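# Swap empty rack bin for matching numbered bin

## Task

Three racks stand along the table, and exactly one bin in them is empty. Move that empty bin so it stands entirely on the returns board, which is the unoccupied board at the +y end of the table. Two bins wait on the other board. Take the one whose label number matches the number on the strip above the bay you just emptied and set it in that bay: flat on the shelf, behind the shelf's lip, with its open front facing outward. The other waiting bin must stay on its board. If any racked bin gets pushed, return it to its own spot in its rack, flat and behind its shelf lip, or the task fails. Everything must stay in place without the robot holding it. When finished, open the gripper and move the arm away.

## Robot and tools

Robot: a single arm on a carriage that runs along a floor rail. The rail lies along y at x = 0. The arm's base sits at x = 0, y roughly equal to the rail reading, z = 0.03 m, and faces +x. The table's near edge is at x = 0.31 m.

Scene frame: fixed to the table. The tabletop is z = 0 and +z is up. y = 0 is where the rail reads 0. All reported poses use this frame, in metres. The reported hand position gets less accurate at long reach.

Gripper: its fingers point along its own +z axis and close along its own y axis. end_effector_position is the midpoint between the pads when closed. Closed fingertips reach about 33 mm past that point, and open ones about 9 mm. While closing, the tips travel roughly 24 mm further out, so keep that clearance above a surface.

execute_actions takes {"actions": [...]}. The actions run in order. Each one is an object that may have "rows", "steps", "until" and "rail". An empty list only returns the state and the cam_wrist image.

rows: up to 15 rows. Each row is one control step of 1/30 s and holds 9 numbers, each in [-1, 1], in this order: dx, dy, dz, rx, ry, rz, position, force_limit, speed. There is one arm, so there is one row per step.
- dx, dy, dz, rx, ry, rz are an offset, not a pose. They are measured in the gripper's own axes from the gripper's measured pose at the start of the action. For the first action of a call, that start is the last pose any result reported. Every row counts from that same start; rows do not add up. Scale: 1.0 = 0.6 m or 180 degrees. rx, ry, rz form a single rotation vector.
- position is an absolute finger command. +1 is fully open (140 mm). About -0.8 is where the pads touch. -1 keeps closing until something blocks the fingers.
- force_limit is the grip strength on parts up to 40 mm wide: -1 is about 14 N, 0 about 60 N, +1 about 107 N.
- speed is how fast the finger gap changes: -1 is about 30 mm/s, 0 about 140, +1 about 250.

steps: 1 to 450, and at least the number of rows; 15 if omitted. After the last row, the arm keeps heading for that row's target and the fingers keep its command. Give long moves enough steps. If steps cut a move short, the arm may stop early, so send the remainder in the next action. Each step, the commanded pose is clipped to 70 mm and 16 degrees from the measured pose. If position and orientation cannot both be met, position wins. The elbow cannot fully straighten.

until: this ends the action early once every condition holds. It only reads devices and does not stop motion. Form: {"rail": {"position_status": ["!=", "moving"]}}. Comparisons are "=", "!=", "<", "<=", ">", ">=", and numbers always need one. {"all": {"status": "ended"}} holds once nothing reads moving. {"any": {"status": "ended"}} holds once a motion that was running during the action has finished.

rail device: {"rail": {"position_m": y}} gives an absolute target in scene y, -2 to 2 m. speed_m_s sets the top speed, 0.01 to 1 m/s; it starts at 1 and keeps its last value. {"rail": {"stop": true}} halts it. The carriage accelerates and brakes at 2 m/s2 and counts as arrived within 1.4 mm. Rows never move the carriage, but a row's target moves along with it. Wait for arrival with something like {"steps": 150, "until": {"rail": {"position_status": ["!=", "moving"]}}}. Let it arrive before aiming the gripper at a scene point or ending the scene. Any out-of-range value or unknown name makes the whole call get refused.

Rail status words: moving; done; stopped; contact_stop (blocked at about 320 N, may roll back about 0.5 s, so reread position_m); time_out (ran too long, so look for what is blocking, clear it, and resend); stopped_with_arm (the arm was held back or halted, so send rows the arm can follow, then resend position_m). position_answer not_taken means the target was dropped; send it again.

Result lines: end_effector_position (m) and end_effector_quat_wxyz, plus velocities in m/s and rad/s. Joint positions and velocities are listed as rail, waist, shoulder, elbow, forearm roll, wrist pitch, wrist roll. "Hand target" is the pose the controller is driving toward. "pose unreachable" means the clearance check altered or blocked the target; the call still continues. object_status codes: 0 moving, 1 blocked while opening, 2 blocked while closing (a grip), 3 reached the target or pads met. After closing with -1, check for 2. position_measured is in counts: 3 is open and 230 is closed, not linear. To squeeze harder while at 2, raise force_limit and change position slightly, for example -1 to -0.98.

zoom_image: {"camera": "cam_wrist", "region": [x0, y0, x1, y1]} in pixels of the 504x504 image, with the origin at the top-left and at most 504 by 504.

finished_scene: {"scene": n} with the current scene's number. Call it only when the goal holds on its own, the gripper is open and the arm is clear.

Cautions: nothing may leave the table. Ramp offsets gradually, about 0.01 more per row, to avoid jerks that shake a held bin loose. Avoid drops, slams and hard pushes. A joint torque over its limit (waist 295, shoulder 295, elbow 139, the three wrist joints 39.1 N m, including held weight) or an outside force of 144 N stops the arm for 10 s and cancels the rest of the call. Holding loads heats the motors; a MOTOR HOT warning comes before an over-temperature stop. Brief tugs on held parts or shoves of loose objects may happen. The robot keeps its last command while you think, and the rail may still be moving then.

Each tool is called after "Request:" as name(argument=value, ...), one argument or row to a line, values as JSON.

## Session

Request:
execute_actions(
  actions=[],
)

Scene clock: 0.00 s.
end_effector_position=(+0.5982, -0.2880, +0.3128) position_measured=3 object_status=3 end_effector_quat_wxyz=(+0.126, +0.084, +0.787, -0.599) end_effector_velocity=(+0.000, +0.000, +0.000) end_effector_angular_velocity=(+0.000, +0.000, +0.000)
Joint positions: [-0.4    0.604  0.451  1.782 -1.051  1.785 -0.472]
Joint velocities: [0. 0. 0. 0. 0. 0. 0.]
Hand target: +0.598, -0.288, +0.313; +0.126, +0.084, +0.787, -0.599
rail: position_m=-0.400 position_m_goal=-0.400 speed_m_s=1.00 position_status=done position_answer=taken refusals=0

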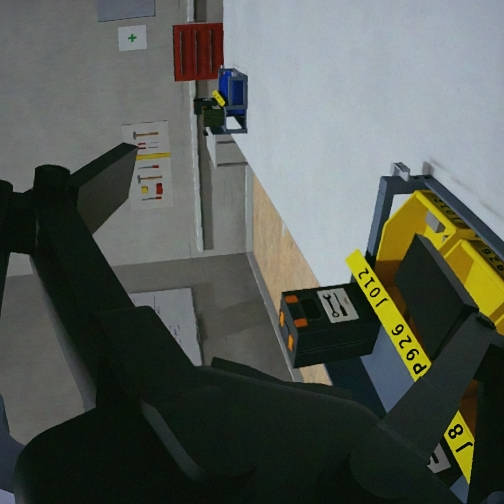

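Request:
execute_actions(
  actions=[
    {"rows":[[-0.017,-0.376,0.068,0,0,0,1,0,0]],"steps":30},
    {"rows":[[0,0,0,0.2495,-0.492,-0.653,1,0,0]],"steps":75},
  ],
)

Scene clock: 11.67 s.
end_effector_position=(+0.5471, -0.3924, +0.5112) position_measured=3 object_status=3 end_effector_quat_wxyz=(-0.032, +0.833, +0.027, +0.552) end_effector_velocity=(+0.004, -0.021, +0.012) end_effector_angular_velocity=(-0.008, +0.366, -0.045)
Joint positions: [-0.4   -0.225 -0.53   2.24  -2.315 -0.398 -2.458]
Joint velocities: [ 0.     0.021  0.069 -0.254 -1.148 -0.308  1.159]
Hand target: +0.548, -0.392, +0.513; -0.030, +0.845, +0.025, +0.533
Off the commanded pose: 0.005 m, 9 deg.
rail: position_m=-0.400 position_m_goal=-0.400 speed_m_s=1.00 position_status=done position_answer=taken refusals=0

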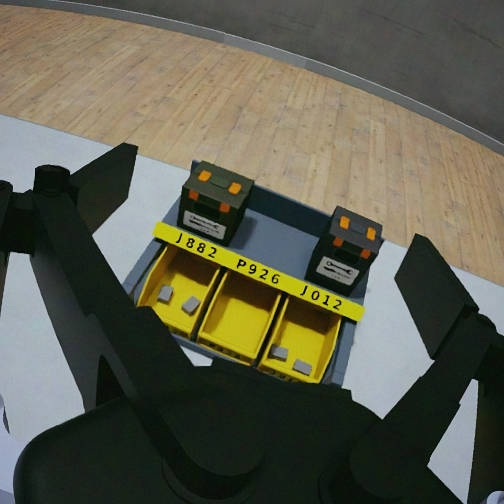

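Request:
execute_actions(
  actions=[
    {"rail":{"position_m":-1.5},"steps":90,"until":{"rail":{"position_status":["!=","moving"]}}},
  ],
)

Request:
zoom_image(
  camera="cam_wrist",
  region=[100,100,420,400],
)

Scene clock: 14.83 s.
end_effector_position=(+0.5482, -1.4885, +0.5136) position_measured=3 object_status=3 end_effector_quat_wxyz=(-0.000, +0.866, +0.000, +0.500) end_effector_velocity=(+0.000, +0.008, +0.000) end_effector_angular_velocity=(-0.000, -0.000, -0.000)
Joint positions: [-1.501 -0.087 -0.503  2.155 -2.966 -0.451 -1.774]
Joint velocities: [ 0.008 -0.     0.    -0.    -0.     0.    -0.   ]
Hand target: +0.548, -1.488, +0.514; -0.000, +0.866, +0.000, +0.500
Off the commanded pose: 0.000 m, 0 deg.
rail: position_m=-1.501 position_m_goal=-1.500 speed_m_s=1.00 position_status=done position_answer=taken refusals=0

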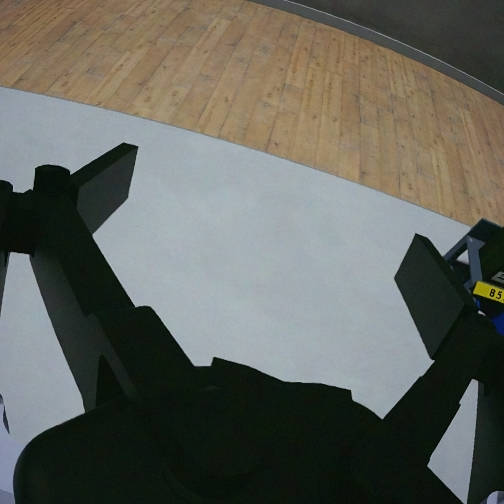

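Region (100, 100, 420, 400) of cam_wrist's 504x504 image, scaled by 1.575, with more detail than that image has; it fills the top 472 rows of this view, and the rest is white.

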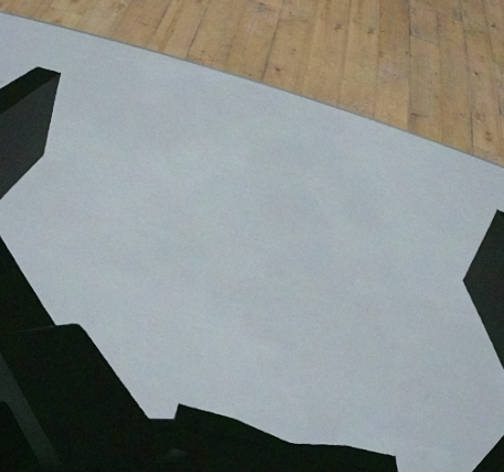

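Request:
execute_actions(
  actions=[
    {"rail":{"position_m":-2},"steps":90,"until":{"rail":{"position_status":["!=","moving"]}}},
  ],
)

Request:
zoom_image(
  camera="cam_wrist",
  region=[100,100,420,400],
)

Request:
execute_actions(
  actions=[
    {"rail":{"position_m":0.6},"steps":150,"until":{"rail":{"position_status":["!=","moving"]}}},
  ],
)

Request:
execute_actions(
  actions=[
    {"rail":{"position_m":1.3},"steps":150,"until":{"rail":{"position_status":["!=","moving"]}}},
  ],
)

Request:
execute_actions(
  actions=[
    {"rail":{"position_m":2},"steps":150,"until":{"rail":{"position_status":["!=","moving"]}}},
  ],
)

Scene clock: 20.37 s.
end_effector_position=(+0.5482, -1.9880, +0.5136) position_measured=3 object_status=3 end_effector_quat_wxyz=(-0.000, +0.866, +0.000, +0.500) end_effector_velocity=(+0.000, -0.000, +0.000) end_effector_angular_velocity=(-0.000, -0.000, -0.000)
Joint positions: [-2.    -0.087 -0.503  2.155 -2.966 -0.451 -1.774]
Joint velocities: [ 0.  0.  0. -0. -0.  0.  0.]
Hand target: +0.548, -1.988, +0.514; -0.000, +0.866, +0.000, +0.500
Off the commanded pose: 0.000 m, 0 deg.
rail: position_m=-2.000 position_m_goal=-2.000 speed_m_s=1.00 position_status=done position_answer=taken refusals=0

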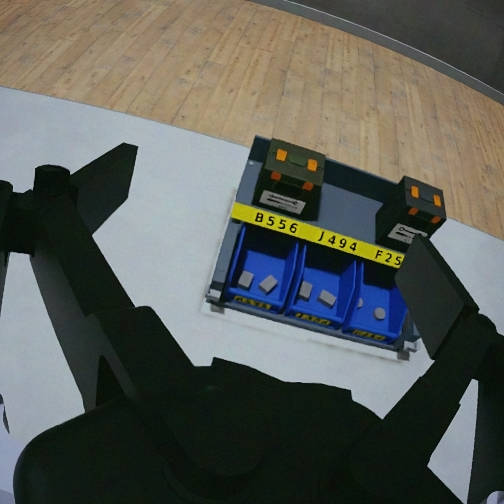

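Region (100, 100, 420, 400) of cam_wrist's 504x504 image, scaled by 1.575, with more detail than that image has; it fills the top 472 rows of this view, and the rest is white.

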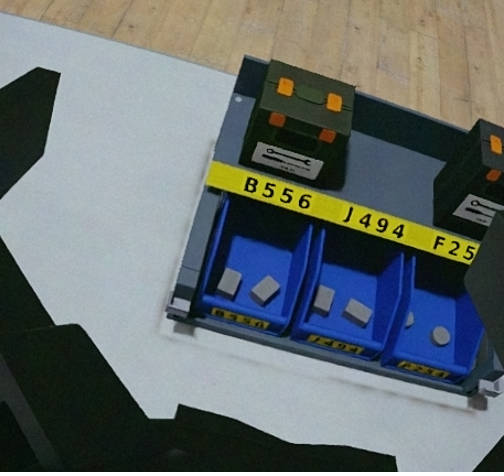

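Scene clock: 23.50 s.
end_effector_position=(+0.5482, +0.6129, +0.5136) position_measured=3 object_status=3 end_effector_quat_wxyz=(-0.000, +0.866, +0.000, +0.500) end_effector_velocity=(-0.000, -0.008, -0.000) end_effector_angular_velocity=(+0.000, +0.000, +0.000)
Joint positions: [ 0.601 -0.087 -0.503  2.155 -2.966 -0.451 -1.774]
Joint velocities: [-0.008  0.     0.     0.     0.     0.    -0.   ]
Hand target: +0.548, +0.612, +0.514; -0.000, +0.866, +0.000, +0.500
Off the commanded pose: 0.000 m, 0 deg.
rail: position_m=0.601 position_m_goal=0.600 speed_m_s=1.00 position_status=done position_answer=taken refusals=0

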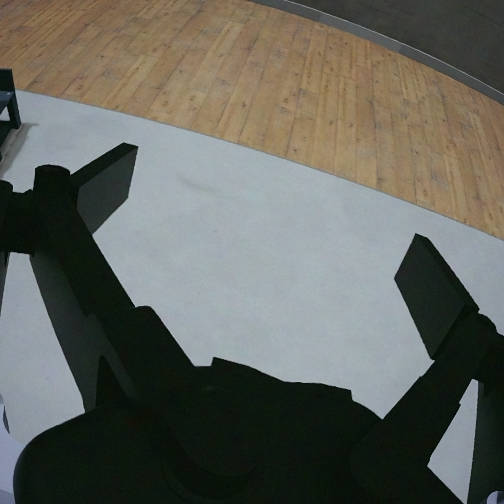

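Scene clock: 24.73 s.
end_effector_position=(+0.5482, +1.3129, +0.5136) position_measured=3 object_status=3 end_effector_quat_wxyz=(-0.000, +0.866, +0.000, +0.500) end_effector_velocity=(+0.000, -0.008, +0.000) end_effector_angular_velocity=(-0.000, -0.000, +0.000)
Joint positions: [ 1.301 -0.087 -0.503  2.155 -2.966 -0.451 -1.774]
Joint velocities: [-0.008  0.     0.    -0.     0.     0.    -0.   ]
Hand target: +0.548, +1.312, +0.514; -0.000, +0.866, +0.000, +0.500
Off the commanded pose: 0.000 m, 0 deg.
rail: position_m=1.301 position_m_goal=1.300 speed_m_s=1.00 position_status=done position_answer=taken refusals=0

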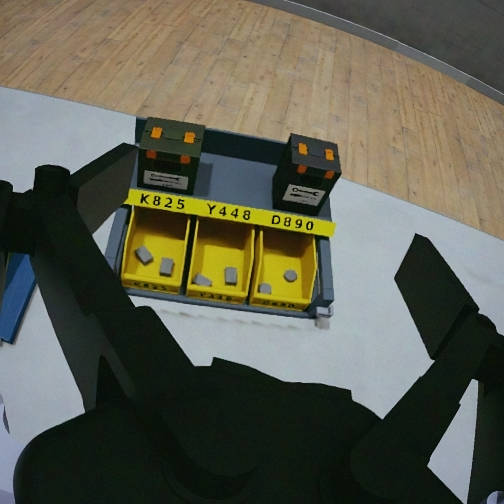

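Scene clock: 25.97 s.
end_effector_position=(+0.5482, +2.0121, +0.5136) position_measured=3 object_status=3 end_effector_quat_wxyz=(-0.000, +0.866, +0.000, +0.500) end_effector_velocity=(-0.000, +0.000, -0.000) end_effector_angular_velocity=(+0.000, +0.000, +0.000)
Joint positions: [ 2.    -0.087 -0.503  2.155 -2.966 -0.451 -1.774]
Joint velocities: [ 0. -0. -0.  0.  0. -0. -0.]
Hand target: +0.548, +2.012, +0.514; -0.000, +0.866, +0.000, +0.500
Off the commanded pose: 0.000 m, 0 deg.
rail: position_m=2.000 position_m_goal=2.000 speed_m_s=1.00 position_status=done position_answer=taken refusals=0

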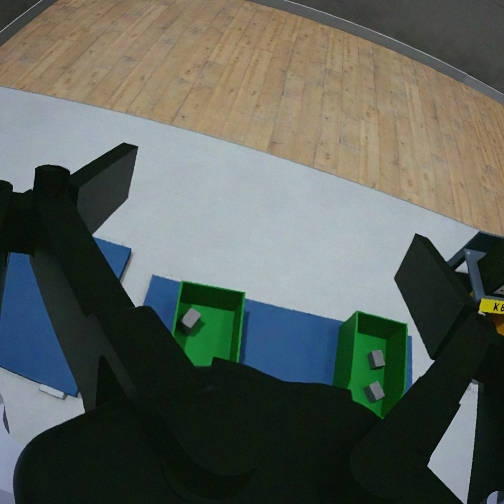

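Request:
execute_actions(
  actions=[
    {"rail":{"position_m":1.93},"rows":[[-0.271,0,-0.036,0,-0.0833,0,1,0,0]],"steps":35},
  ],
)

Request:
zoom_image(
  camera="cam_wrist",
  region=[100,100,420,400],
)

Scene clock: 31.13 s.
end_effector_position=(+0.4481, +1.9418, +0.3837) position_measured=3 object_status=3 end_effector_quat_wxyz=(-0.000, +0.924, +0.000, +0.382) end_effector_velocity=(-0.000, -0.000, -0.000) end_effector_angular_velocity=(+0.000, -0.000, -0.000)
Joint positions: [ 1.93  -0.107 -0.585  2.3   -3.015 -0.649 -1.748]
Joint velocities: [ 0. -0. -0.  0.  0. -0. -0.]
Hand target: +0.448, +1.942, +0.384; -0.000, +0.924, +0.000, +0.382
Off the commanded pose: 0.000 m, 0 deg.
rail: position_m=1.930 position_m_goal=1.930 speed_m_s=1.00 position_status=done position_answer=taken refusals=0

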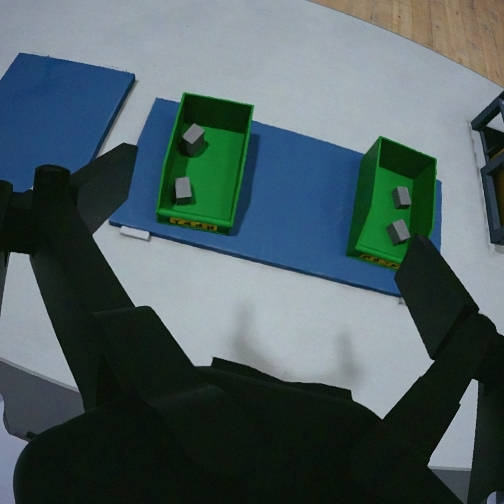

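Region (100, 100, 420, 400) of cam_wrist's 504x504 image, scaled by 1.575, with more detail than that image has; it fills the top 472 rows of this view, and the rest is white.

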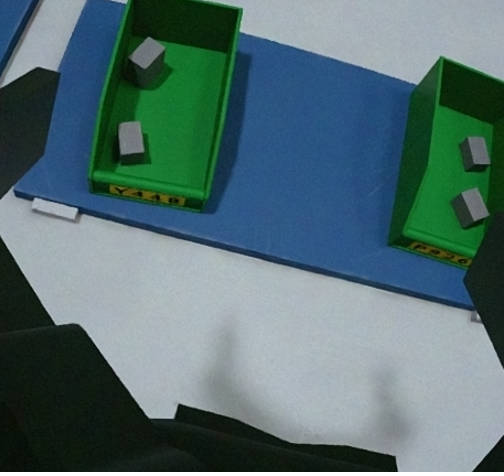

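Request:
zoom_image(
  camera="cam_wrist",
  region=[330,200,430,290],
)

Request:
execute_actions(
  actions=[
    {"rail":{"position_m":-0.41},"rows":[[-0.15,0,0.15,0,0.0833,0,1,0,0]],"steps":150,"until":{"rail":{"position_status":["!=","moving"]}}},
  ],
)

Request:
zoom_image(
  camera="cam_wrist",
  region=[100,100,420,400],
)

Region (330, 200, 430, 290) of cam_wrist's 504x504 image, scaled by 5.040, with more detail than that image has; it fills the top 454 rows of this view, and the rest is white.

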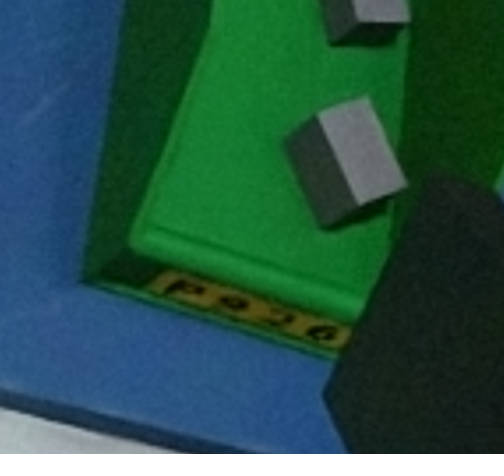

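Scene clock: 37.13 s.
end_effector_position=(+0.4480, -0.3978, +0.2564) position_measured=3 object_status=3 end_effector_quat_wxyz=(+0.019, +0.867, -0.010, +0.497) end_effector_velocity=(-0.000, -0.000, -0.000) end_effector_angular_velocity=(+0.001, -0.001, -0.001)
Joint positions: [-0.411 -0.047 -0.538  2.656 -3.007  0.018 -1.729]
Joint velocities: [ 0.    -0.002 -0.     0.001 -0.062  0.002  0.062]
Hand target: +0.448, -0.397, +0.256; +0.019, +0.867, -0.010, +0.497
Off the commanded pose: 0.001 m, 3 deg.
rail: position_m=-0.411 position_m_goal=-0.410 speed_m_s=1.00 position_status=done position_answer=taken refusals=0

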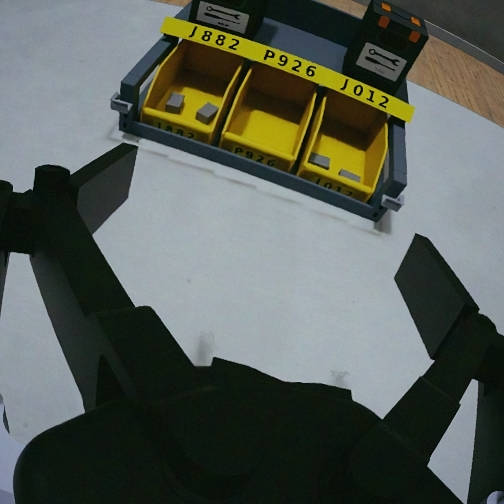

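Region (100, 100, 420, 400) of cam_wrist's 504x504 image, scaled by 1.575, with more detail than that image has; it fills the top 472 rows of this view, and the rest is white.

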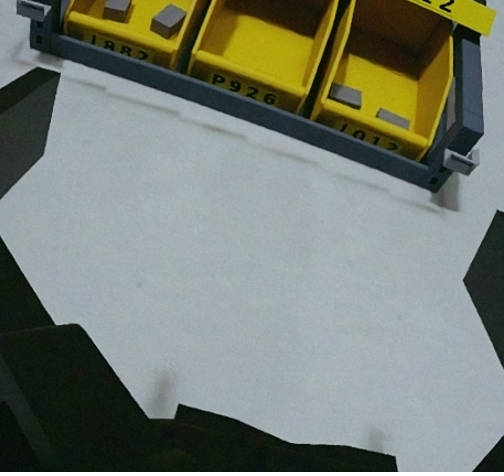

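Request:
execute_actions(
  actions=[
    {"rows":[[0.287,0.027,0.162,0.0127,-0.331,-0.0067,1,0,0]],"steps":45},
  ],
)

Scene clock: 43.60 s.
end_effector_position=(+0.6182, -0.4173, +0.3565) position_measured=3 object_status=3 end_effector_quat_wxyz=(-0.000, +1.000, -0.000, +0.001) end_effector_velocity=(+0.000, +0.000, -0.000) end_effector_angular_velocity=(+0.000, +0.001, +0.000)
Joint positions: [-0.41  -0.068  0.111  1.657 -3.14  -1.372 -1.639]
Joint velocities: [ 0.     0.     0.001 -0.    -0.    -0.     0.   ]
Hand target: +0.618, -0.417, +0.356; -0.000, +1.000, -0.000, +0.001
Off the commanded pose: 0.000 m, 0 deg.
rail: position_m=-0.410 position_m_goal=-0.410 speed_m_s=1.00 position_status=done position_answer=taken refusals=0

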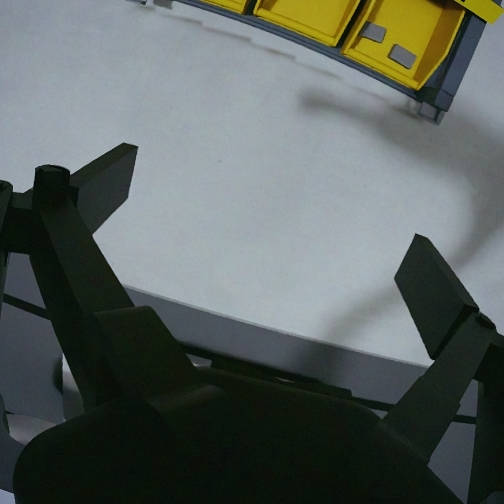

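Request:
execute_actions(
  actions=[
    {"rows":[[0.2,0,0,0,0,0,1,0,0]],"steps":25},
  ],
)

Request:
zoom_image(
  camera="cam_wrist",
  region=[100,0,500,250],
)

Scene clock: 46.97 s.
end_effector_position=(+0.7381, -0.4173, +0.3567) position_measured=3 object_status=3 end_effector_quat_wxyz=(-0.001, +1.000, -0.000, +0.001) end_effector_velocity=(+0.000, -0.000, -0.000) end_effector_angular_velocity=(+0.000, +0.000, -0.000)
Joint positions: [-0.41  -0.057  0.302  1.422 -3.14  -1.416 -1.628]
Joint velocities: [ 0.     0.     0.001 -0.001  0.    -0.     0.   ]
Hand target: +0.738, -0.417, +0.357; -0.000, +1.000, -0.000, +0.001
Off the commanded pose: 0.000 m, 0 deg.
rail: position_m=-0.410 position_m_goal=-0.410 speed_m_s=1.00 position_status=done position_answer=taken refusals=0

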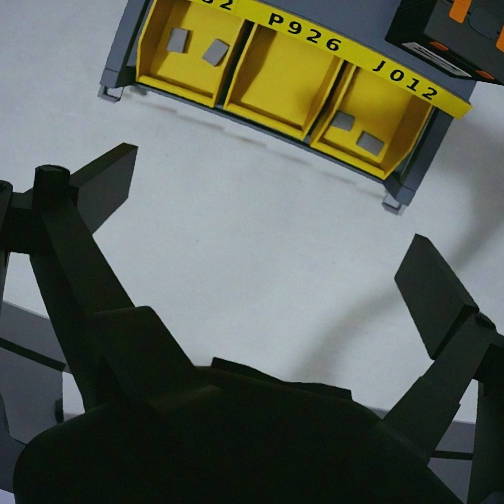

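Region (100, 0, 500, 250) of cam_wrist's 504x504 image, scaled by 1.260, with more detail than that image has; it fills the top 315 rows of this view, and the rest is white.

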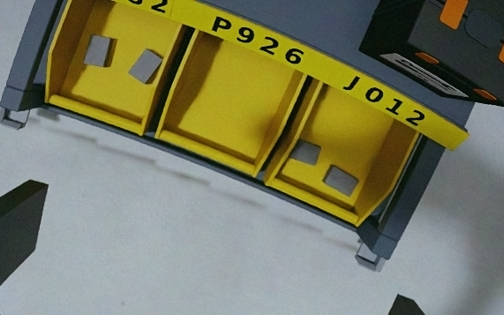

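Request:
execute_actions(
  actions=[
    {"rows":[[-0.1,-0.05,0.15,0,0,0.022,1,0,0]],"steps":15},
    {"rows":[[0,0,0.13,0,0,0,1,0,0]],"steps":20},
  ],
)

Scene clock: 53.83 s.
end_effector_position=(+0.6787, -0.3872, +0.1893) position_measured=3 object_status=3 end_effector_quat_wxyz=(-0.001, +0.999, -0.035, +0.000) end_effector_velocity=(-0.000, +0.000, -0.000) end_effector_angular_velocity=(+0.000, +0.000, -0.000)
Joint positions: [-0.41  -0.018  0.294  1.748 -3.14  -1.098 -1.52 ]
Joint velocities: [ 0.  0.  0.  0.  0.  0. -0.]
Hand target: +0.679, -0.387, +0.189; -0.001, +0.999, -0.035, +0.000
Off the commanded pose: 0.000 m, 0 deg.
rail: position_m=-0.410 position_m_goal=-0.410 speed_m_s=1.00 position_status=done position_answer=taken refusals=0

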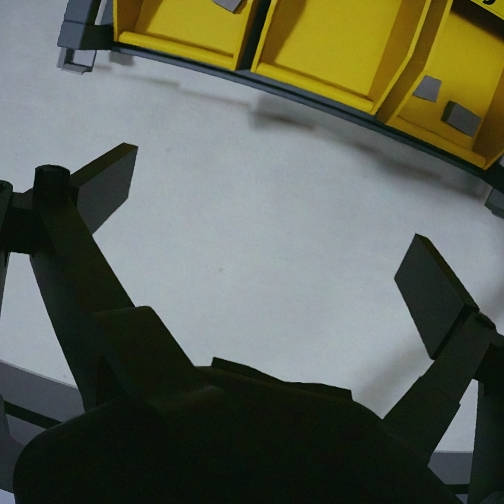

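Request:
execute_actions(
  actions=[
    {"rows":[[-0.03,0,0,0,0,0.505,-0.3,0,0]],"steps":40},
    {"rows":[[0,0,0,0.08,0,0,-0.3,0,0]],"steps":15},
  ],
)

Scene clock: 60.27 s.
end_effector_position=(+0.6608, -0.3861, +0.1894) position_measured=167 object_status=3 end_effector_quat_wxyz=(-0.087, +0.672, -0.730, +0.091) end_effector_velocity=(+0.001, -0.000, -0.002) end_effector_angular_velocity=(-0.003, -0.019, -0.002)
Joint positions: [-0.41  -0.009  0.155  1.947 -3.16  -0.787  0.084]
Joint velocities: [ 0.     0.001 -0.005  0.014 -0.006  0.027  0.007]
Hand target: +0.661, -0.386, +0.189; -0.087, +0.672, -0.730, +0.091
Off the commanded pose: 0.000 m, 0 deg.
rail: position_m=-0.410 position_m_goal=-0.410 speed_m_s=1.00 position_status=done position_answer=taken refusals=0

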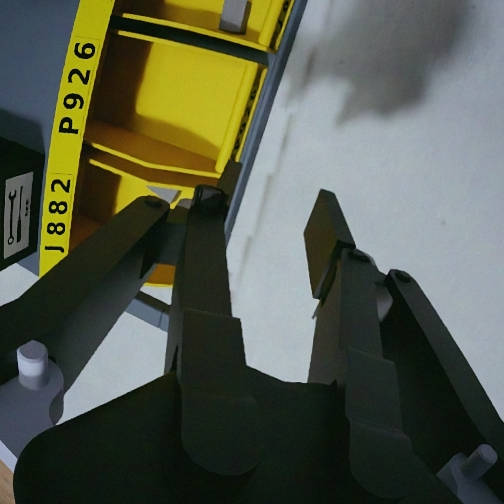

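Request:
execute_actions(
  actions=[
    {"rail":{"position_m":-0.9},"rows":[[0,0,0,-0.08,0,0,1,0,0]],"steps":32},
    {"rows":[[0,-0.15,0.15,0,-0.36,0,1,0,0]],"steps":50},
  ],
)

Scene clock: 65.17 s.
end_effector_position=(+0.7508, -0.8829, +0.0997) position_measured=3 object_status=3 end_effector_quat_wxyz=(-0.396, +0.572, -0.620, -0.364) end_effector_velocity=(-0.000, +0.000, -0.000) end_effector_angular_velocity=(+0.000, +0.000, +0.000)
Joint positions: [-0.9   -0.416  0.708  1.697 -2.103 -1.459 -0.879]
Joint velocities: [ 0.  0.  0. -0.  0. -0. -0.]
Hand target: +0.751, -0.883, +0.100; -0.396, +0.572, -0.620, -0.364
Off the commanded pose: 0.000 m, 0 deg.
rail: position_m=-0.900 position_m_goal=-0.900 speed_m_s=1.00 position_status=done position_answer=taken refusals=0

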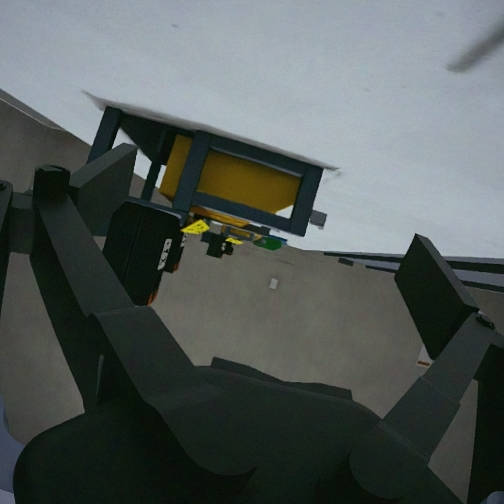

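Request:
zoom_image(
  camera="cam_wrist",
  region=[80,80,360,300],
)

Region (80, 80, 360, 300) of cam_wrist's 504x504 image, scaled by 1.800, with more detail than that image has; it fills the top 396 rows of this view, and the rest is white.

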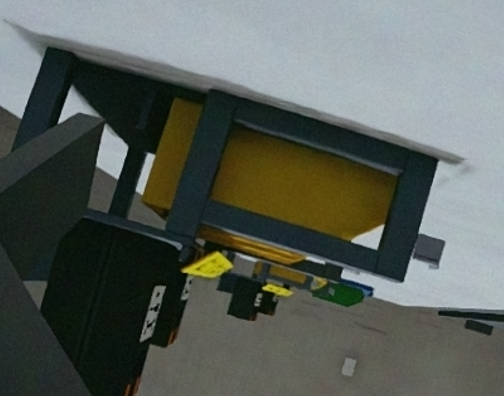

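Request:
execute_actions(
  actions=[
    {"rows":[[0,0,-0.05,0,0.36,0,-0.3,0,0]],"steps":40},
    {"rows":[[-0.045,0.045,-0.1,0,0,0,-0.3,0,0]],"steps":12},
    {"rail":{"position_m":-0.41},"steps":34},
    {"rows":[[0,0,0.09,0,0,0,-0.3,0,0]],"steps":18},
  ],
)

Scene clock: 73.33 s.
end_effector_position=(+0.7237, -0.3908, +0.1184) position_measured=167 object_status=3 end_effector_quat_wxyz=(-0.002, +0.678, -0.735, -0.001) end_effector_velocity=(-0.000, +0.001, -0.001) end_effector_angular_velocity=(+0.000, +0.000, +0.002)
Joint positions: [-0.41  -0.024  0.416  1.719 -3.136 -1.006  0.055]
Joint velocities: [ 0.     0.001  0.001  0.     0.     0.001 -0.001]
Hand target: +0.724, -0.391, +0.118; -0.002, +0.678, -0.735, -0.001
Off the commanded pose: 0.000 m, 0 deg.
rail: position_m=-0.410 position_m_goal=-0.410 speed_m_s=1.00 position_status=done position_answer=taken refusals=0

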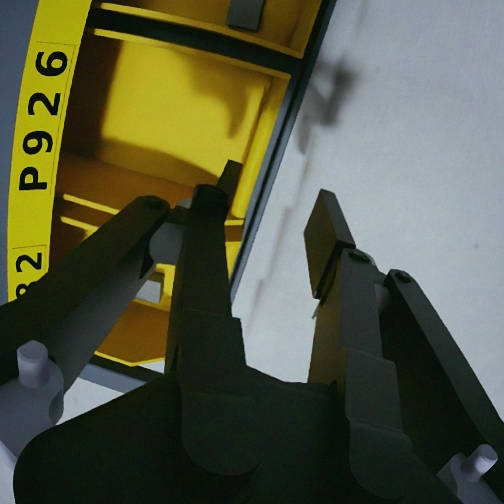

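Request:
execute_actions(
  actions=[
    {"rows":[[0,-0.02,0.05,0,0,0,-0.3,0,0]],"steps":15},
  ],
)

Request:
zoom_image(
  camera="cam_wrist",
  region=[170,50,400,300],
)

Scene clock: 76.13 s.
end_effector_position=(+0.7356, -0.3915, +0.0884) position_measured=167 object_status=3 end_effector_quat_wxyz=(-0.002, +0.678, -0.735, -0.001) end_effector_velocity=(+0.000, -0.000, -0.001) end_effector_angular_velocity=(-0.000, +0.000, -0.001)
Joint positions: [-0.41  -0.024  0.459  1.716 -3.136 -0.966  0.054]
Joint velocities: [ 0.    -0.001  0.001 -0.    -0.     0.001 -0.   ]
Hand target: +0.736, -0.392, +0.088; -0.002, +0.678, -0.735, -0.001
Off the commanded pose: 0.000 m, 0 deg.
rail: position_m=-0.410 position_m_goal=-0.410 speed_m_s=1.00 position_status=done position_answer=taken refusals=0

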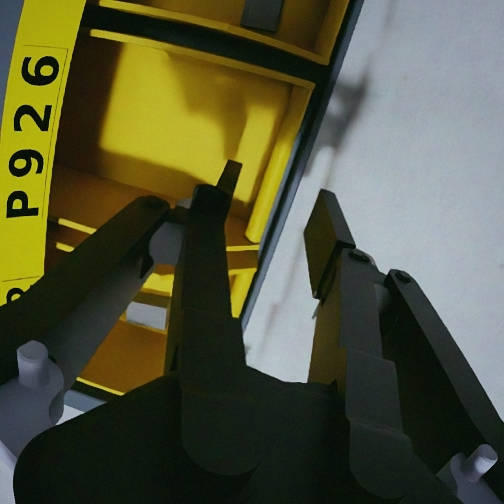

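Region (170, 50, 400, 300) of cam_wrist's 504x504 image, scaled by 2.016, with more detail than that image has; it fills the left 464 columns of this view, and the rest is white.

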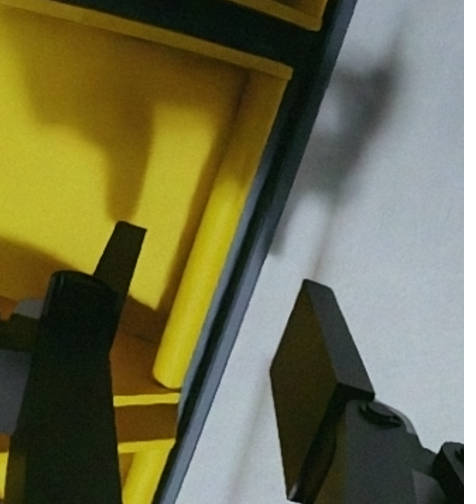

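Request:
execute_actions(
  actions=[
    {"rows":[[0.008,-0.007,0.045,0,0,0,-0.45,0,0]],"steps":15},
    {"rows":[[0,0,0,0,0,0,-1,0,-0.7]],"steps":20},
  ],
)

Request:
zoom_image(
  camera="cam_wrist",
  region=[170,50,400,300],
)

Scene clock: 80.37 s.
end_effector_position=(+0.7395, -0.3966, +0.0615) position_measured=220 object_status=2 end_effector_quat_wxyz=(-0.002, +0.678, -0.735, -0.001) end_effector_velocity=(+0.000, -0.000, +0.000) end_effector_angular_velocity=(-0.000, -0.000, -0.000)
Joint positions: [-0.41  -0.031  0.489  1.726 -3.136 -0.925  0.047]
Joint velocities: [ 0. -0. -0. -0. -0.  0.  0.]
Hand target: +0.739, -0.397, +0.061; -0.002, +0.678, -0.735, -0.001
Off the commanded pose: 0.000 m, 0 deg.
rail: position_m=-0.410 position_m_goal=-0.410 speed_m_s=1.00 position_status=done position_answer=taken refusals=0

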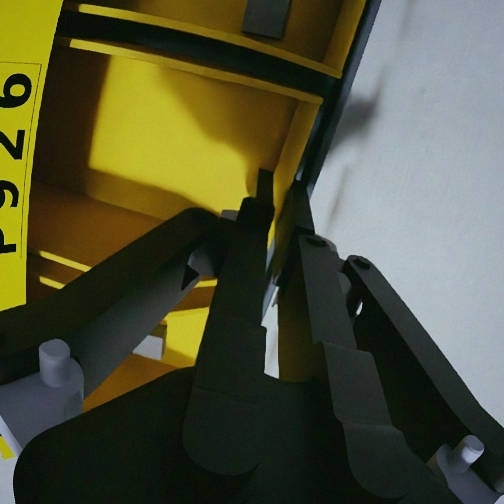

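Region (170, 50, 400, 300) of cam_wrist's 504x504 image, scaled by 2.016, with more detail than that image has; it fills the left 464 columns of this view, and the rest is white.

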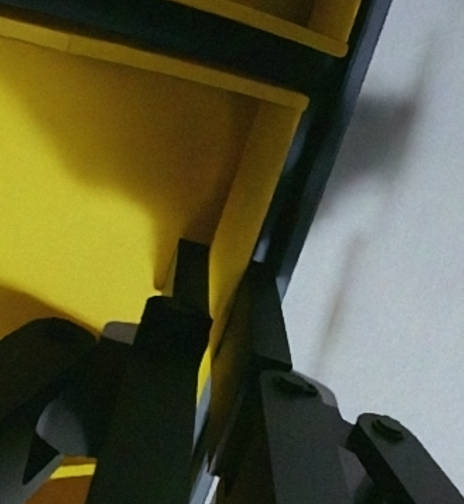

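Request:
execute_actions(
  actions=[
    {"rows":[[0,0,0,0,0,0,-0.98,1,-0.7]],"steps":8},
    {"rows":[[0,0,-0.005,0,0,0,-0.98,1,0],[0,0,-0.01,0,0,0,-0.98,1,0],[0,0,-0.015,0,0,0,-0.98,1,0],[0,0,-0.02,0,0,0,-0.98,1,0],[0,0,-0.025,0,0,0,-0.98,1,0],[0,0,-0.03,0,0,0,-0.98,1,0]],"steps":15},
    {"rows":[[0,0.005,0,0,0,0,-0.98,1,0],[0,0.01,0,0,0,0,-0.98,1,0],[0,0.015,0,0,0,0,-0.98,1,0],[0,0.02,0,0,0,0,-0.98,1,0],[0,0.025,0,0,0,0,-0.98,1,0],[0,0.03,0,0,0,0,-0.98,1,0]],"steps":15},
  ],
)

Scene clock: 85.00 s.
end_effector_position=(+0.7216, -0.3954, +0.0794) position_measured=225 object_status=2 end_effector_quat_wxyz=(-0.002, +0.678, -0.735, -0.001) end_effector_velocity=(-0.002, +0.001, -0.000) end_effector_angular_velocity=(-0.000, +0.000, +0.001)
Joint positions: [-0.41  -0.03   0.448  1.752 -3.136 -0.94   0.048]
Joint velocities: [ 0.     0.001 -0.002  0.003 -0.     0.001  0.   ]
Hand target: +0.721, -0.395, +0.079; -0.002, +0.678, -0.735, -0.001
Off the commanded pose: 0.000 m, 0 deg.
rail: position_m=-0.410 position_m_goal=-0.410 speed_m_s=1.00 position_status=done position_answer=taken refusals=0

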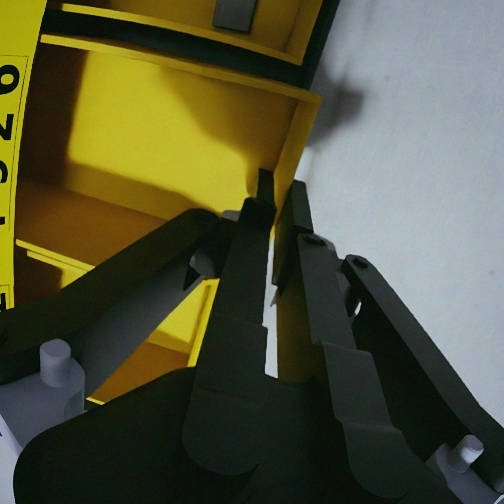

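The bin has cleared the lip. Pulling it further out, then lifting.

Request:
execute_actions(
  actions=[
    {"rows":[[0,0.005,0,0,0,0,-0.98,1,0],[0,0.012,0,0,0,0,-0.98,1,0],[0,0.02,0,0,0,0,-0.98,1,0],[0,0.03,0,0,0,0,-0.98,1,0],[0,0.04,0,0,0,0,-0.98,1,0],[0,0.05,0,0,0,0,-0.98,1,0],[0,0.06,0,0,0,0,-0.98,1,0],[0,0.07,0,0,0,0,-0.98,1,0],[0,0.08,0,0,0,0,-0.98,1,0],[0,0.09,0,0,0,0,-0.98,1,0],[0,0.1,0,0,0,0,-0.98,1,0],[0,0.11,-0.005,0,0,0,-0.98,1,0],[0,0.12,-0.01,0,0,0,-0.98,1,0]],"steps":20},
    {"rows":[[0,0.005,-0.005,0,0,0,-0.98,1,0],[0,0.012,-0.012,0,0,0,-0.98,1,0],[0,0.02,-0.02,0,0,0,-0.98,1,0],[0,0.03,-0.03,0,0,0,-0.98,1,0],[0,0.04,-0.04,0,0,0,-0.98,1,0],[0,0.05,-0.05,0,0,0,-0.98,1,0],[0,0.06,-0.06,0,0,0,-0.98,1,0],[0,0.07,-0.07,0,0,0,-0.98,1,0],[0,0.08,-0.08,0,0,0,-0.98,1,0],[0,0.09,-0.09,0,0,0,-0.98,1,0],[0,0.1,-0.1,0,0,0,-0.98,1,0],[0,0.11,-0.11,0,0,0,-0.98,1,0],[0,0.12,-0.12,0,0,0,-0.98,1,0]],"steps":22},
  ],
)

Scene clock: 91.77 s.
end_effector_position=(+0.5789, -0.3840, +0.1565) position_measured=225 object_status=2 end_effector_quat_wxyz=(-0.002, +0.678, -0.735, -0.001) end_effector_velocity=(-0.004, -0.001, +0.005) end_effector_angular_velocity=(-0.002, +0.001, +0.001)
Joint positions: [-0.41  -0.018  0.176  1.969 -3.136 -0.995  0.061]
Joint velocities: [ 0.     0.    -0.01   0.002 -0.003 -0.009  0.   ]
Hand target: +0.579, -0.384, +0.157; -0.002, +0.678, -0.735, -0.001
Off the commanded pose: 0.000 m, 0 deg.
rail: position_m=-0.410 position_m_goal=-0.410 speed_m_s=1.00 position_status=done position_answer=taken refusals=0

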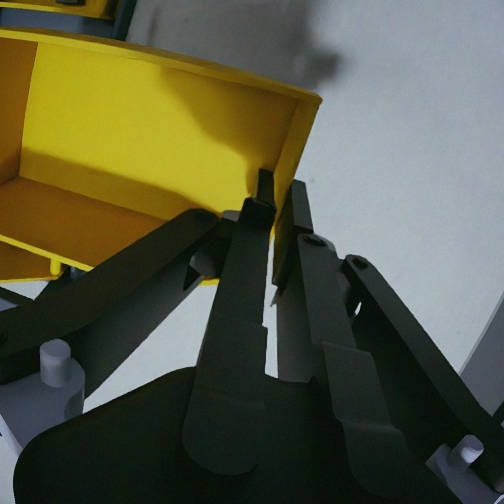

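Request:
execute_actions(
  actions=[
    {"rows":[[0,0.005,-0.006,0,0,0,-0.98,1,0],[0,0.01,-0.015,0,0,-0.002,-0.98,1,0],[0,0.015,-0.027,0,0,-0.004,-0.98,1,0],[0,0.02,-0.04,0,0,-0.006,-0.98,1,0],[0,0.025,-0.053,0,0,-0.008,-0.98,1,0],[0,0.03,-0.066,0,0,-0.01,-0.98,1,0],[0,0.035,-0.079,0,0,-0.012,-0.98,1,0],[0,0.04,-0.092,0,0,-0.014,-0.98,1,0],[0,0.045,-0.105,0,0,-0.016,-0.98,1,0],[0,0.05,-0.118,0,0,-0.018,-0.98,1,0],[0,0.055,-0.131,0,0,-0.02,-0.98,1,0],[0,0.06,-0.144,0,0,-0.022,-0.98,1,0],[0,0.065,-0.157,0,0,-0.024,-0.98,1,0],[0,0.07,-0.17,0,0,-0.0255,-0.98,1,0]],"steps":20},
    {"rail":{"position_m":2},"steps":30},
    {"rows":[[-0.01,0,0,0,0,0,-0.98,1,0],[-0.02,0,0,0,0,0,-0.98,1,0],[-0.04,0,0,0,0,0,-0.98,1,0],[-0.06,0,0,0,0,0,-0.98,1,0],[-0.08,0,0,0,0,0,-0.98,1,0],[-0.11,0,0,0,0,0,-0.98,1,0],[-0.14,0,0,0,0,0,-0.98,1,0],[-0.17,0,0,0,0,0,-0.98,1,0],[-0.2,0,0,0,0,0,-0.98,1,0],[-0.5,-0.05,0,0,0,0,-0.98,1,0]],"steps":62},
  ],
)

Scene clock: 100.93 s.
end_effector_position=(+0.5670, +2.3287, +0.2598) position_measured=225 object_status=2 end_effector_quat_wxyz=(-0.002, +0.707, -0.708, -0.001) end_effector_velocity=(-0.000, -0.000, +0.000) end_effector_angular_velocity=(-0.000, +0.000, -0.000)
Joint positions: [ 2.     0.471  0.212  1.718 -3.138 -1.209  0.471]
Joint velocities: [ 0. -0. -0.  0.  0. -0.  0.]
Hand target: +0.567, +2.329, +0.260; -0.002, +0.707, -0.708, -0.001
Off the commanded pose: 0.000 m, 0 deg.
rail: position_m=2.000 position_m_goal=2.000 speed_m_s=1.00 position_status=done position_answer=taken refusals=0

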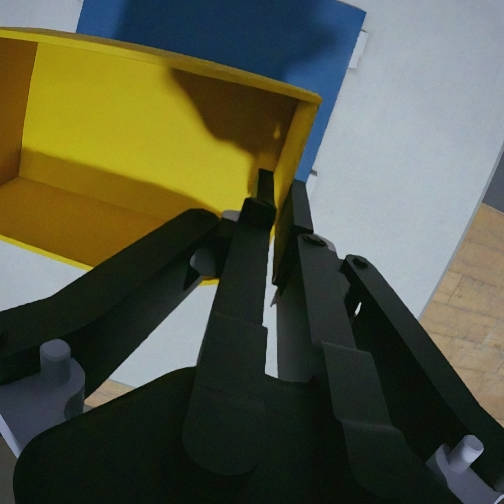

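Request:
execute_actions(
  actions=[
    {"rows":[[0,-0.005,0.008,0,0,0,-0.98,1,0],[0,-0.01,0.02,0,0,0,-0.98,1,0],[0,-0.015,0.035,0,0,0,-0.98,1,0],[0,-0.02,0.055,0,0,0,-0.98,1,0],[0,-0.025,0.075,0,0,0,-0.98,1,0],[0,-0.03,0.095,0,0,0,-0.98,1,0],[0,-0.035,0.115,0,0,0,-0.98,1,0],[0,-0.04,0.135,0,0,0,-0.98,1,0],[0,-0.045,0.155,0,0,0,-0.98,1,0],[0,-0.05,0.175,0,0,0,-0.98,1,0],[0,-0.055,0.195,0,0,0,-0.98,1,0],[0,-0.06,0.215,0,0,0,-0.98,1,0],[0,-0.06,0.23,0,0,0,-0.98,1,0],[0,-0.06,0.243,0,0,0,-0.98,1,0],[0,-0.06,0.25,0,0,0,-0.98,1,0]],"steps":24},
  ],
)

Scene clock: 105.67 s.
end_effector_position=(+0.6031, +2.3292, +0.1103) position_measured=225 object_status=2 end_effector_quat_wxyz=(-0.002, +0.707, -0.708, -0.001) end_effector_velocity=(+0.001, +0.001, -0.005) end_effector_angular_velocity=(+0.001, -0.000, -0.000)
Joint positions: [ 2.     0.448  0.372  1.803 -3.137 -0.964  0.446]
Joint velocities: [ 0.    -0.     0.007  0.001  0.001  0.008 -0.   ]
Hand target: +0.603, +2.329, +0.110; -0.002, +0.707, -0.708, -0.001
Off the commanded pose: 0.000 m, 0 deg.
rail: position_m=2.000 position_m_goal=2.000 speed_m_s=1.00 position_status=done position_answer=taken refusals=0

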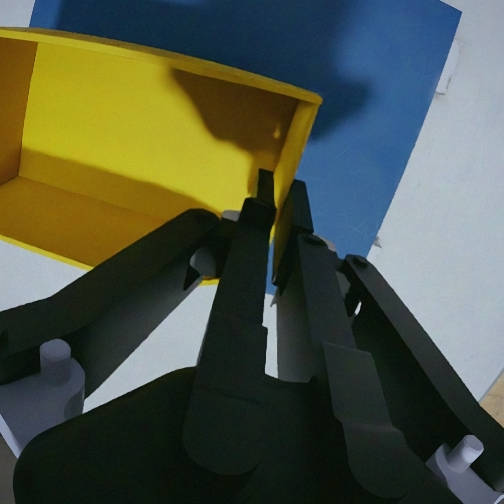

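Request:
execute_actions(
  actions=[
    {"rows":[[0.003,0.005,0.005,0,0,0,-0.98,1,0],[0.006,0.01,0.01,0,0,0,-0.98,1,0],[0.009,0.015,0.016,0,0,0,-0.98,1,0],[0.012,0.02,0.022,0,0,0,-0.98,1,0],[0.015,0.025,0.028,0,0,0,-0.98,1,0],[0.015,0.025,0.034,0,0,0,-0.98,1,0],[0.015,0.025,0.04,0,0,0,-0.98,1,0],[0.015,0.025,0.045,0,0,0,-0.98,1,0],[0.015,0.025,0.05,0,0,0,-0.98,1,0],[0.015,0.025,0.055,0,0,0,-0.98,1,0],[0.015,0.025,0.06,0,0,0,-0.98,1,0],[0.015,0.025,0.065,0,0,0,-0.98,1,0],[0.015,0.025,0.07,0,0,0,-0.98,1,0],[0.015,0.025,0.074,0,0,0,-0.98,1,0],[0.015,0.025,0.077,0,0,0,-0.98,1,0]],"steps":24},
  ],
)

Request:
execute_actions(
  actions=[
    {"rows":[[0,0,0,0,0,0,-0.35,0,-0.5]],"steps":14},
  ],
)

Request:
execute_actions(
  actions=[
    {"rows":[[0,0,-0.03,0,0,0,-0.35,0,0],[0,0,-0.06,0,0,0,-0.35,0,0],[0,0,-0.25,0,0,0,-0.35,0,0]],"steps":18},
  ],
)

Request:
execute_actions(
  actions=[
    {"rail":{"position_m":1.74},"rows":[[0.03,0,0,0,0,0,-0.35,0,0],[0.06,0,0,0,0,0,-0.35,0,0],[0.5,0,0,0,0,0,-0.35,0,0]],"steps":35},
  ],
)

Scene clock: 122.47 s.
end_effector_position=(+0.5883, +2.3205, +0.0733) position_measured=225 object_status=2 end_effector_quat_wxyz=(-0.002, +0.707, -0.708, -0.001) end_effector_velocity=(+0.000, +0.000, +0.000) end_effector_angular_velocity=(+0.000, -0.000, +0.000)
Joint positions: [ 2.     0.446  0.386  1.865 -3.137 -0.889  0.444]
Joint velocities: [ 0.  0.  0. -0.  0.  0.  0.]
Hand target: +0.588, +2.320, +0.073; -0.002, +0.707, -0.708, -0.001
Off the commanded pose: 0.009 m, 0 deg.
FORCE FAULT: contact force on the arm reached its limit, and the arm stopped for 10 seconds. The contact can be on any part of the arm, not only on its tool. The arm's remaining commands of this call were not run. The arm holds still and accepts commands again. Move the arm away from the contact; if what it grips holds it there, let go first. Pushing or pulling that hard again can fault the arm again.
rail: position_m=2.000 position_m_goal=2.000 speed_m_s=1.00 position_status=done position_answer=taken refusals=0

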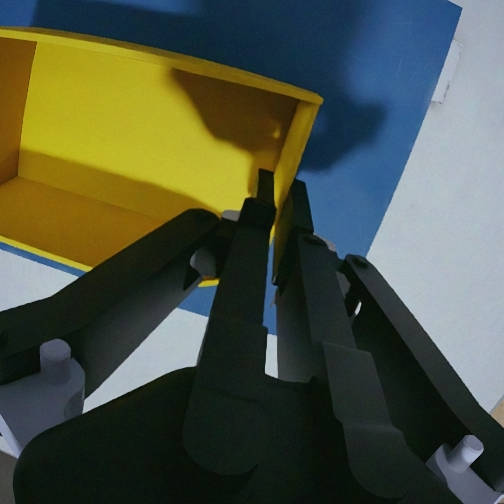

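Scene clock: 122.93 s.
end_effector_position=(+0.5883, +2.3205, +0.0733) position_measured=173 object_status=0 end_effector_quat_wxyz=(-0.002, +0.707, -0.708, -0.001) end_effector_velocity=(-0.000, -0.000, -0.000) end_effector_angular_velocity=(-0.000, +0.000, -0.000)
Joint positions: [ 2.     0.446  0.386  1.865 -3.137 -0.889  0.444]
Joint velocities: [ 0. -0.  0.  0.  0. -0. -0.]
Hand target: +0.588, +2.320, +0.073; -0.002, +0.707, -0.708, -0.001
Off the commanded pose: 0.000 m, 0 deg.
rail: position_m=2.000 position_m_goal=2.000 speed_m_s=1.00 position_status=done position_answer=taken refusals=0

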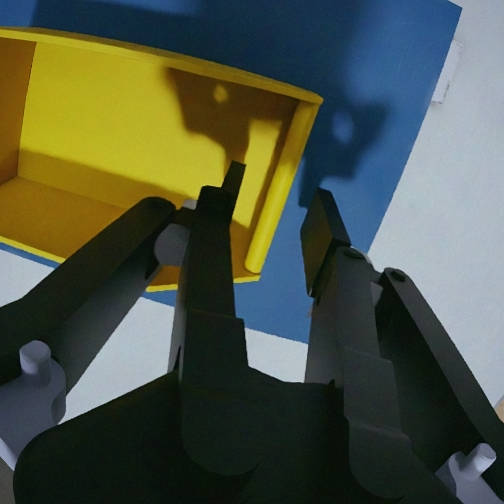

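Scene clock: 123.53 s.
end_effector_position=(+0.5879, +2.3198, +0.2225) position_measured=173 object_status=3 end_effector_quat_wxyz=(-0.002, +0.707, -0.708, -0.001) end_effector_velocity=(+0.001, +0.000, +0.009) end_effector_angular_velocity=(-0.002, +0.004, -0.000)
Joint positions: [ 2.     0.445  0.256  1.734 -3.137 -1.149  0.444]
Joint velocities: [ 0.    -0.    -0.003 -0.015 -0.    -0.022  0.   ]
Hand target: +0.588, +2.320, +0.223; -0.002, +0.707, -0.708, -0.001
Off the commanded pose: 0.001 m, 0 deg.
rail: position_m=2.000 position_m_goal=2.000 speed_m_s=1.00 position_status=done position_answer=taken refusals=0

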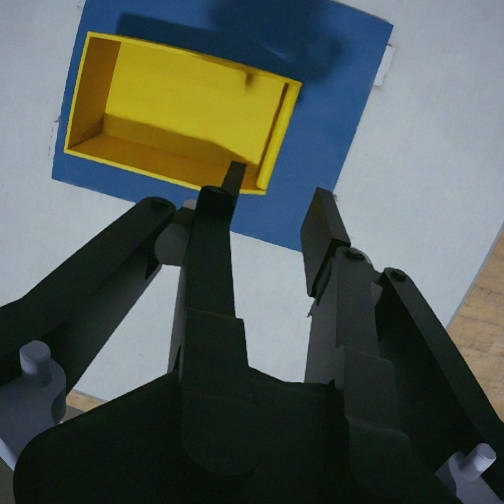

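Scene clock: 124.70 s.
end_effector_position=(+0.5877, +1.7598, +0.2212) position_measured=173 object_status=3 end_effector_quat_wxyz=(-0.002, +0.707, -0.708, -0.001) end_effector_velocity=(+0.001, -0.001, -0.000) end_effector_angular_velocity=(+0.001, +0.000, -0.000)
Joint positions: [ 1.74  -0.027  0.135  1.886 -3.136 -1.12  -0.029]
Joint velocities: [ 0.    -0.003  0.001 -0.001  0.001 -0.    -0.003]
Hand target: +0.588, +1.760, +0.221; -0.002, +0.707, -0.708, -0.001
Off the commanded pose: 0.000 m, 0 deg.
rail: position_m=1.740 position_m_goal=1.740 speed_m_s=1.00 position_status=done position_answer=taken refusals=0

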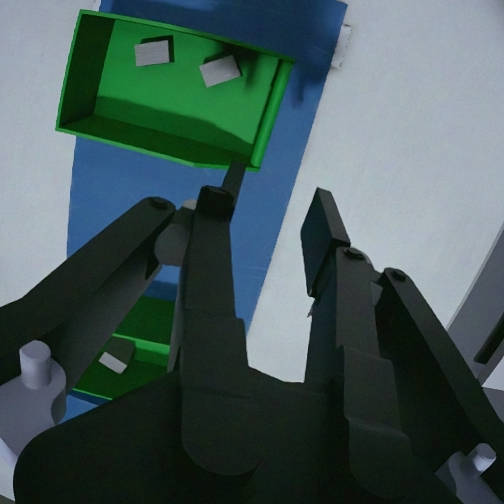

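Request:
execute_actions(
  actions=[
    {"rows":[[0.01,-0.007,0.02,0,0,0,-0.35,0,0],[0.02,-0.014,0.05,0,0,0,-0.35,0,0],[0.03,-0.02,0.08,0,0,0,-0.35,0,0],[0.03,-0.02,0.11,0,0,0,-0.35,0,0],[0.03,-0.02,0.14,0,0,0,-0.35,0,0],[0.03,-0.02,0.2465,0,0,0,-0.35,0,0]],"steps":25},
  ],
)

Scene clock: 128.33 s.
end_effector_position=(+0.6000, +1.7425, +0.0733) position_measured=173 object_status=3 end_effector_quat_wxyz=(-0.002, +0.707, -0.708, -0.001) end_effector_velocity=(+0.000, +0.000, -0.001) end_effector_angular_velocity=(+0.000, +0.000, -0.000)
Joint positions: [ 1.74  -0.056  0.294  2.    -3.135 -0.846 -0.059]
Joint velocities: [ 0.    -0.     0.001  0.     0.     0.001 -0.   ]
Hand target: +0.600, +1.743, +0.073; -0.002, +0.707, -0.708, -0.001
Off the commanded pose: 0.000 m, 0 deg.
rail: position_m=1.740 position_m_goal=1.740 speed_m_s=1.00 position_status=done position_answer=taken refusals=0

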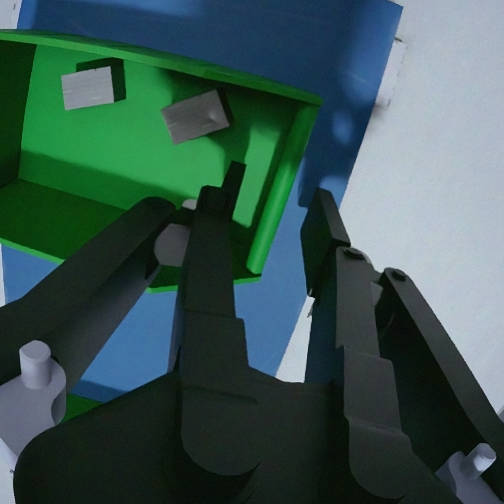

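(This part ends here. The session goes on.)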